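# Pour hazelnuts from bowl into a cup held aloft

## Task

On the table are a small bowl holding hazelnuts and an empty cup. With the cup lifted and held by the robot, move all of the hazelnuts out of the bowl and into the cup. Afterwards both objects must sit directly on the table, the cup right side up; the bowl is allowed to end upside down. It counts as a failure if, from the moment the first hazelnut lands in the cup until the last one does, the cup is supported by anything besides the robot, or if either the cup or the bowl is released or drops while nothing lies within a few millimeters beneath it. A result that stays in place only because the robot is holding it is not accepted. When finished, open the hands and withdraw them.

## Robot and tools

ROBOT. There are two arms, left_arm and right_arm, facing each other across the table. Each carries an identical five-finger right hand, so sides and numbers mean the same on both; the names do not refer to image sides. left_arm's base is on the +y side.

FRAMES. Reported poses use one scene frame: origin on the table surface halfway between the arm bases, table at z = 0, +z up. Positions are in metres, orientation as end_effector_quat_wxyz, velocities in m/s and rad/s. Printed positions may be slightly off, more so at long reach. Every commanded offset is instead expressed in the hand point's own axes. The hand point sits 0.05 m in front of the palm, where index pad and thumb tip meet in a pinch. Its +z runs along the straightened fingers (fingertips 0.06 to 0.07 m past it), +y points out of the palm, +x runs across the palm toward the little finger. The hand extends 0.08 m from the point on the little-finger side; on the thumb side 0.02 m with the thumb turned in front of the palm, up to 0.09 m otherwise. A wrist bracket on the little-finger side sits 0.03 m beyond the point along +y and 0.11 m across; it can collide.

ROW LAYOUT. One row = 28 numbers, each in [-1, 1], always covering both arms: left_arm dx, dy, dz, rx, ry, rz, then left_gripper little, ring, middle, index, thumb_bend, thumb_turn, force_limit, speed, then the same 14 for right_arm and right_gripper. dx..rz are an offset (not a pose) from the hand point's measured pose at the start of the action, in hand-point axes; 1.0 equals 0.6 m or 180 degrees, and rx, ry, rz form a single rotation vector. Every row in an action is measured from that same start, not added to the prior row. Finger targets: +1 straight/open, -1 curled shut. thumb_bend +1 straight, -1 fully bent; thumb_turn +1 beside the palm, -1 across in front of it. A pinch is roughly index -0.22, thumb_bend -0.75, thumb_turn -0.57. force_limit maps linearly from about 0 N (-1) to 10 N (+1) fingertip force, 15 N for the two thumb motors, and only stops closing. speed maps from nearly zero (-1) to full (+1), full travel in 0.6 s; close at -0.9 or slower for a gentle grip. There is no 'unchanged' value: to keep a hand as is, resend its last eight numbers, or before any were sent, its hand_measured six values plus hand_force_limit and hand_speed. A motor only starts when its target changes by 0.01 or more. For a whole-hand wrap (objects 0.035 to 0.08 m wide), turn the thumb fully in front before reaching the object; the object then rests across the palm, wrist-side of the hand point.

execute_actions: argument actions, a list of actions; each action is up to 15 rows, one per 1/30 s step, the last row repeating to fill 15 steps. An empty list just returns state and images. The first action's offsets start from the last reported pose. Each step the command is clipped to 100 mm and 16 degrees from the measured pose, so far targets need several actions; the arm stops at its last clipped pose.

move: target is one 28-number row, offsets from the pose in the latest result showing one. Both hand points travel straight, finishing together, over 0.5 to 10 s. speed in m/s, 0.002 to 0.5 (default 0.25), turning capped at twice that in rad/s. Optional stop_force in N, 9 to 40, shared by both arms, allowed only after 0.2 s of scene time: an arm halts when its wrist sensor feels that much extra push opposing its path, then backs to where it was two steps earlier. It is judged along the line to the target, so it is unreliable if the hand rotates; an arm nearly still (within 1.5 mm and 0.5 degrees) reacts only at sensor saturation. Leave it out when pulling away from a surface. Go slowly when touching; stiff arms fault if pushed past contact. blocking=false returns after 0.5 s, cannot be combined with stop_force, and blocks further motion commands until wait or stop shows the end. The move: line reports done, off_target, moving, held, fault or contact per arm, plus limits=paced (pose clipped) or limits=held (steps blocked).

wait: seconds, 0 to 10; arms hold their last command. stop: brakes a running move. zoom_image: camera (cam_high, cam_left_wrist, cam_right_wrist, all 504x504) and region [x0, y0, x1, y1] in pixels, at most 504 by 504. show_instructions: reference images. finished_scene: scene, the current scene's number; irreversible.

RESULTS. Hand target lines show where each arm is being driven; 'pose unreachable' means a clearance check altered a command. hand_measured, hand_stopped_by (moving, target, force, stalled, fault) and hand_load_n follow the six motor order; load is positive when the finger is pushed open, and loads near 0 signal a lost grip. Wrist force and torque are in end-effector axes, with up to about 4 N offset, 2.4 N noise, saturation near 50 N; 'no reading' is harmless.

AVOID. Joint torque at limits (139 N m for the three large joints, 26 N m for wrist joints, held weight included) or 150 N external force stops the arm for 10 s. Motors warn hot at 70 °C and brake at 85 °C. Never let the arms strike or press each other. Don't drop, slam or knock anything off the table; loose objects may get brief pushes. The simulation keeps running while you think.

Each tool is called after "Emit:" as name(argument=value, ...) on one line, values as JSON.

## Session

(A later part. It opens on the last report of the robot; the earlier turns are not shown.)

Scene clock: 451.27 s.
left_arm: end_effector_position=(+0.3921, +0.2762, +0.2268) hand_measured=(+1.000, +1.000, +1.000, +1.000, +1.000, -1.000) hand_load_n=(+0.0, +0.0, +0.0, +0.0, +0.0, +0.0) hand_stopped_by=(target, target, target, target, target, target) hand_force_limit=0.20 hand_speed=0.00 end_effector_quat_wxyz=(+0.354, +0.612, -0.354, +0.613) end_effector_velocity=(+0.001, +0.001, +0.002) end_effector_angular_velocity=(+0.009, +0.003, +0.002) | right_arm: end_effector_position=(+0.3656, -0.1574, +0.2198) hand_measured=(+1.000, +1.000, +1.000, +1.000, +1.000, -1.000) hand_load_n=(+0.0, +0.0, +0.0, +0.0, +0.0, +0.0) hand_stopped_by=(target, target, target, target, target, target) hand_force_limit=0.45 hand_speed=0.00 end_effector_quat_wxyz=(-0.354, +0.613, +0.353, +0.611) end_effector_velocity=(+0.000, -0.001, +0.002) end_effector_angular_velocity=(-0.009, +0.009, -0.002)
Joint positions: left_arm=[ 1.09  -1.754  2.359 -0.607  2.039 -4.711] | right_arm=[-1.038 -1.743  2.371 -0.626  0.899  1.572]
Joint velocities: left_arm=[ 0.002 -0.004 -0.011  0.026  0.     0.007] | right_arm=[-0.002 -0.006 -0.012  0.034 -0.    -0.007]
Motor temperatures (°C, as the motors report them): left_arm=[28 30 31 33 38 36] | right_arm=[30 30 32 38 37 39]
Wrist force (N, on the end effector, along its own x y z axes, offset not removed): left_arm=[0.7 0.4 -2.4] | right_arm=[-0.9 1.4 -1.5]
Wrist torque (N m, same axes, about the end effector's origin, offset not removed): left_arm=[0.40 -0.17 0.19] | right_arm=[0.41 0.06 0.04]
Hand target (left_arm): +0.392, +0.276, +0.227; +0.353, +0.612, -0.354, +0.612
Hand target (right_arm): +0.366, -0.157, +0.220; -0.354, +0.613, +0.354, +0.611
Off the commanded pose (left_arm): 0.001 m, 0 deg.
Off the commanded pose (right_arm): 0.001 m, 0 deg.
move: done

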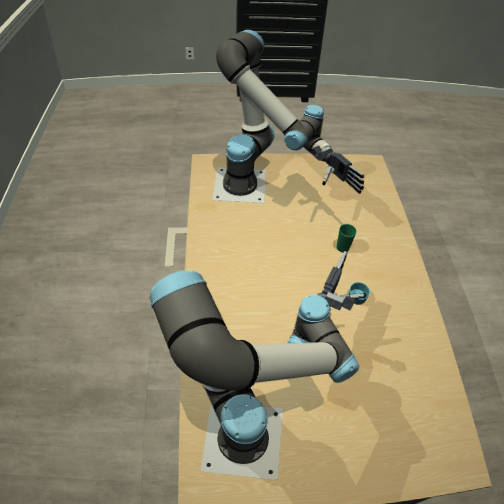

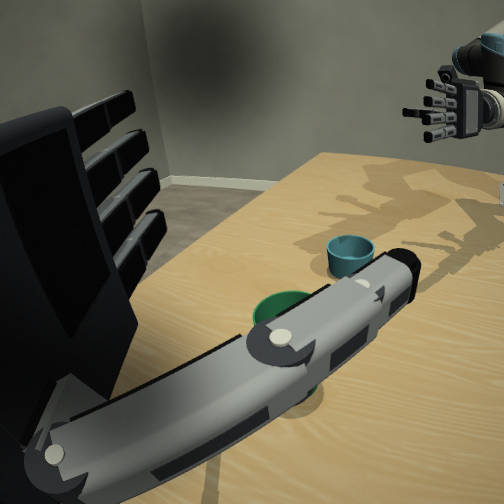

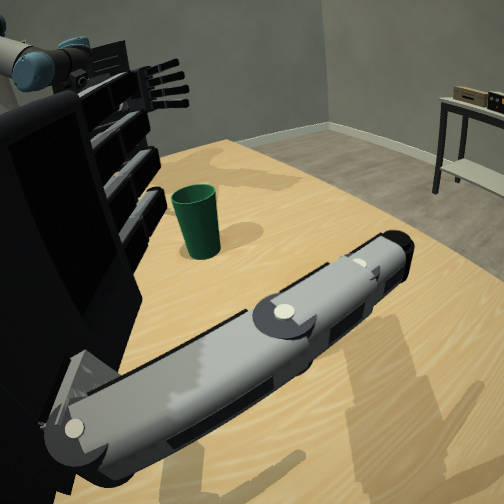

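Emit:
finished_scene(scene=2)

The scene is finished: the task was done.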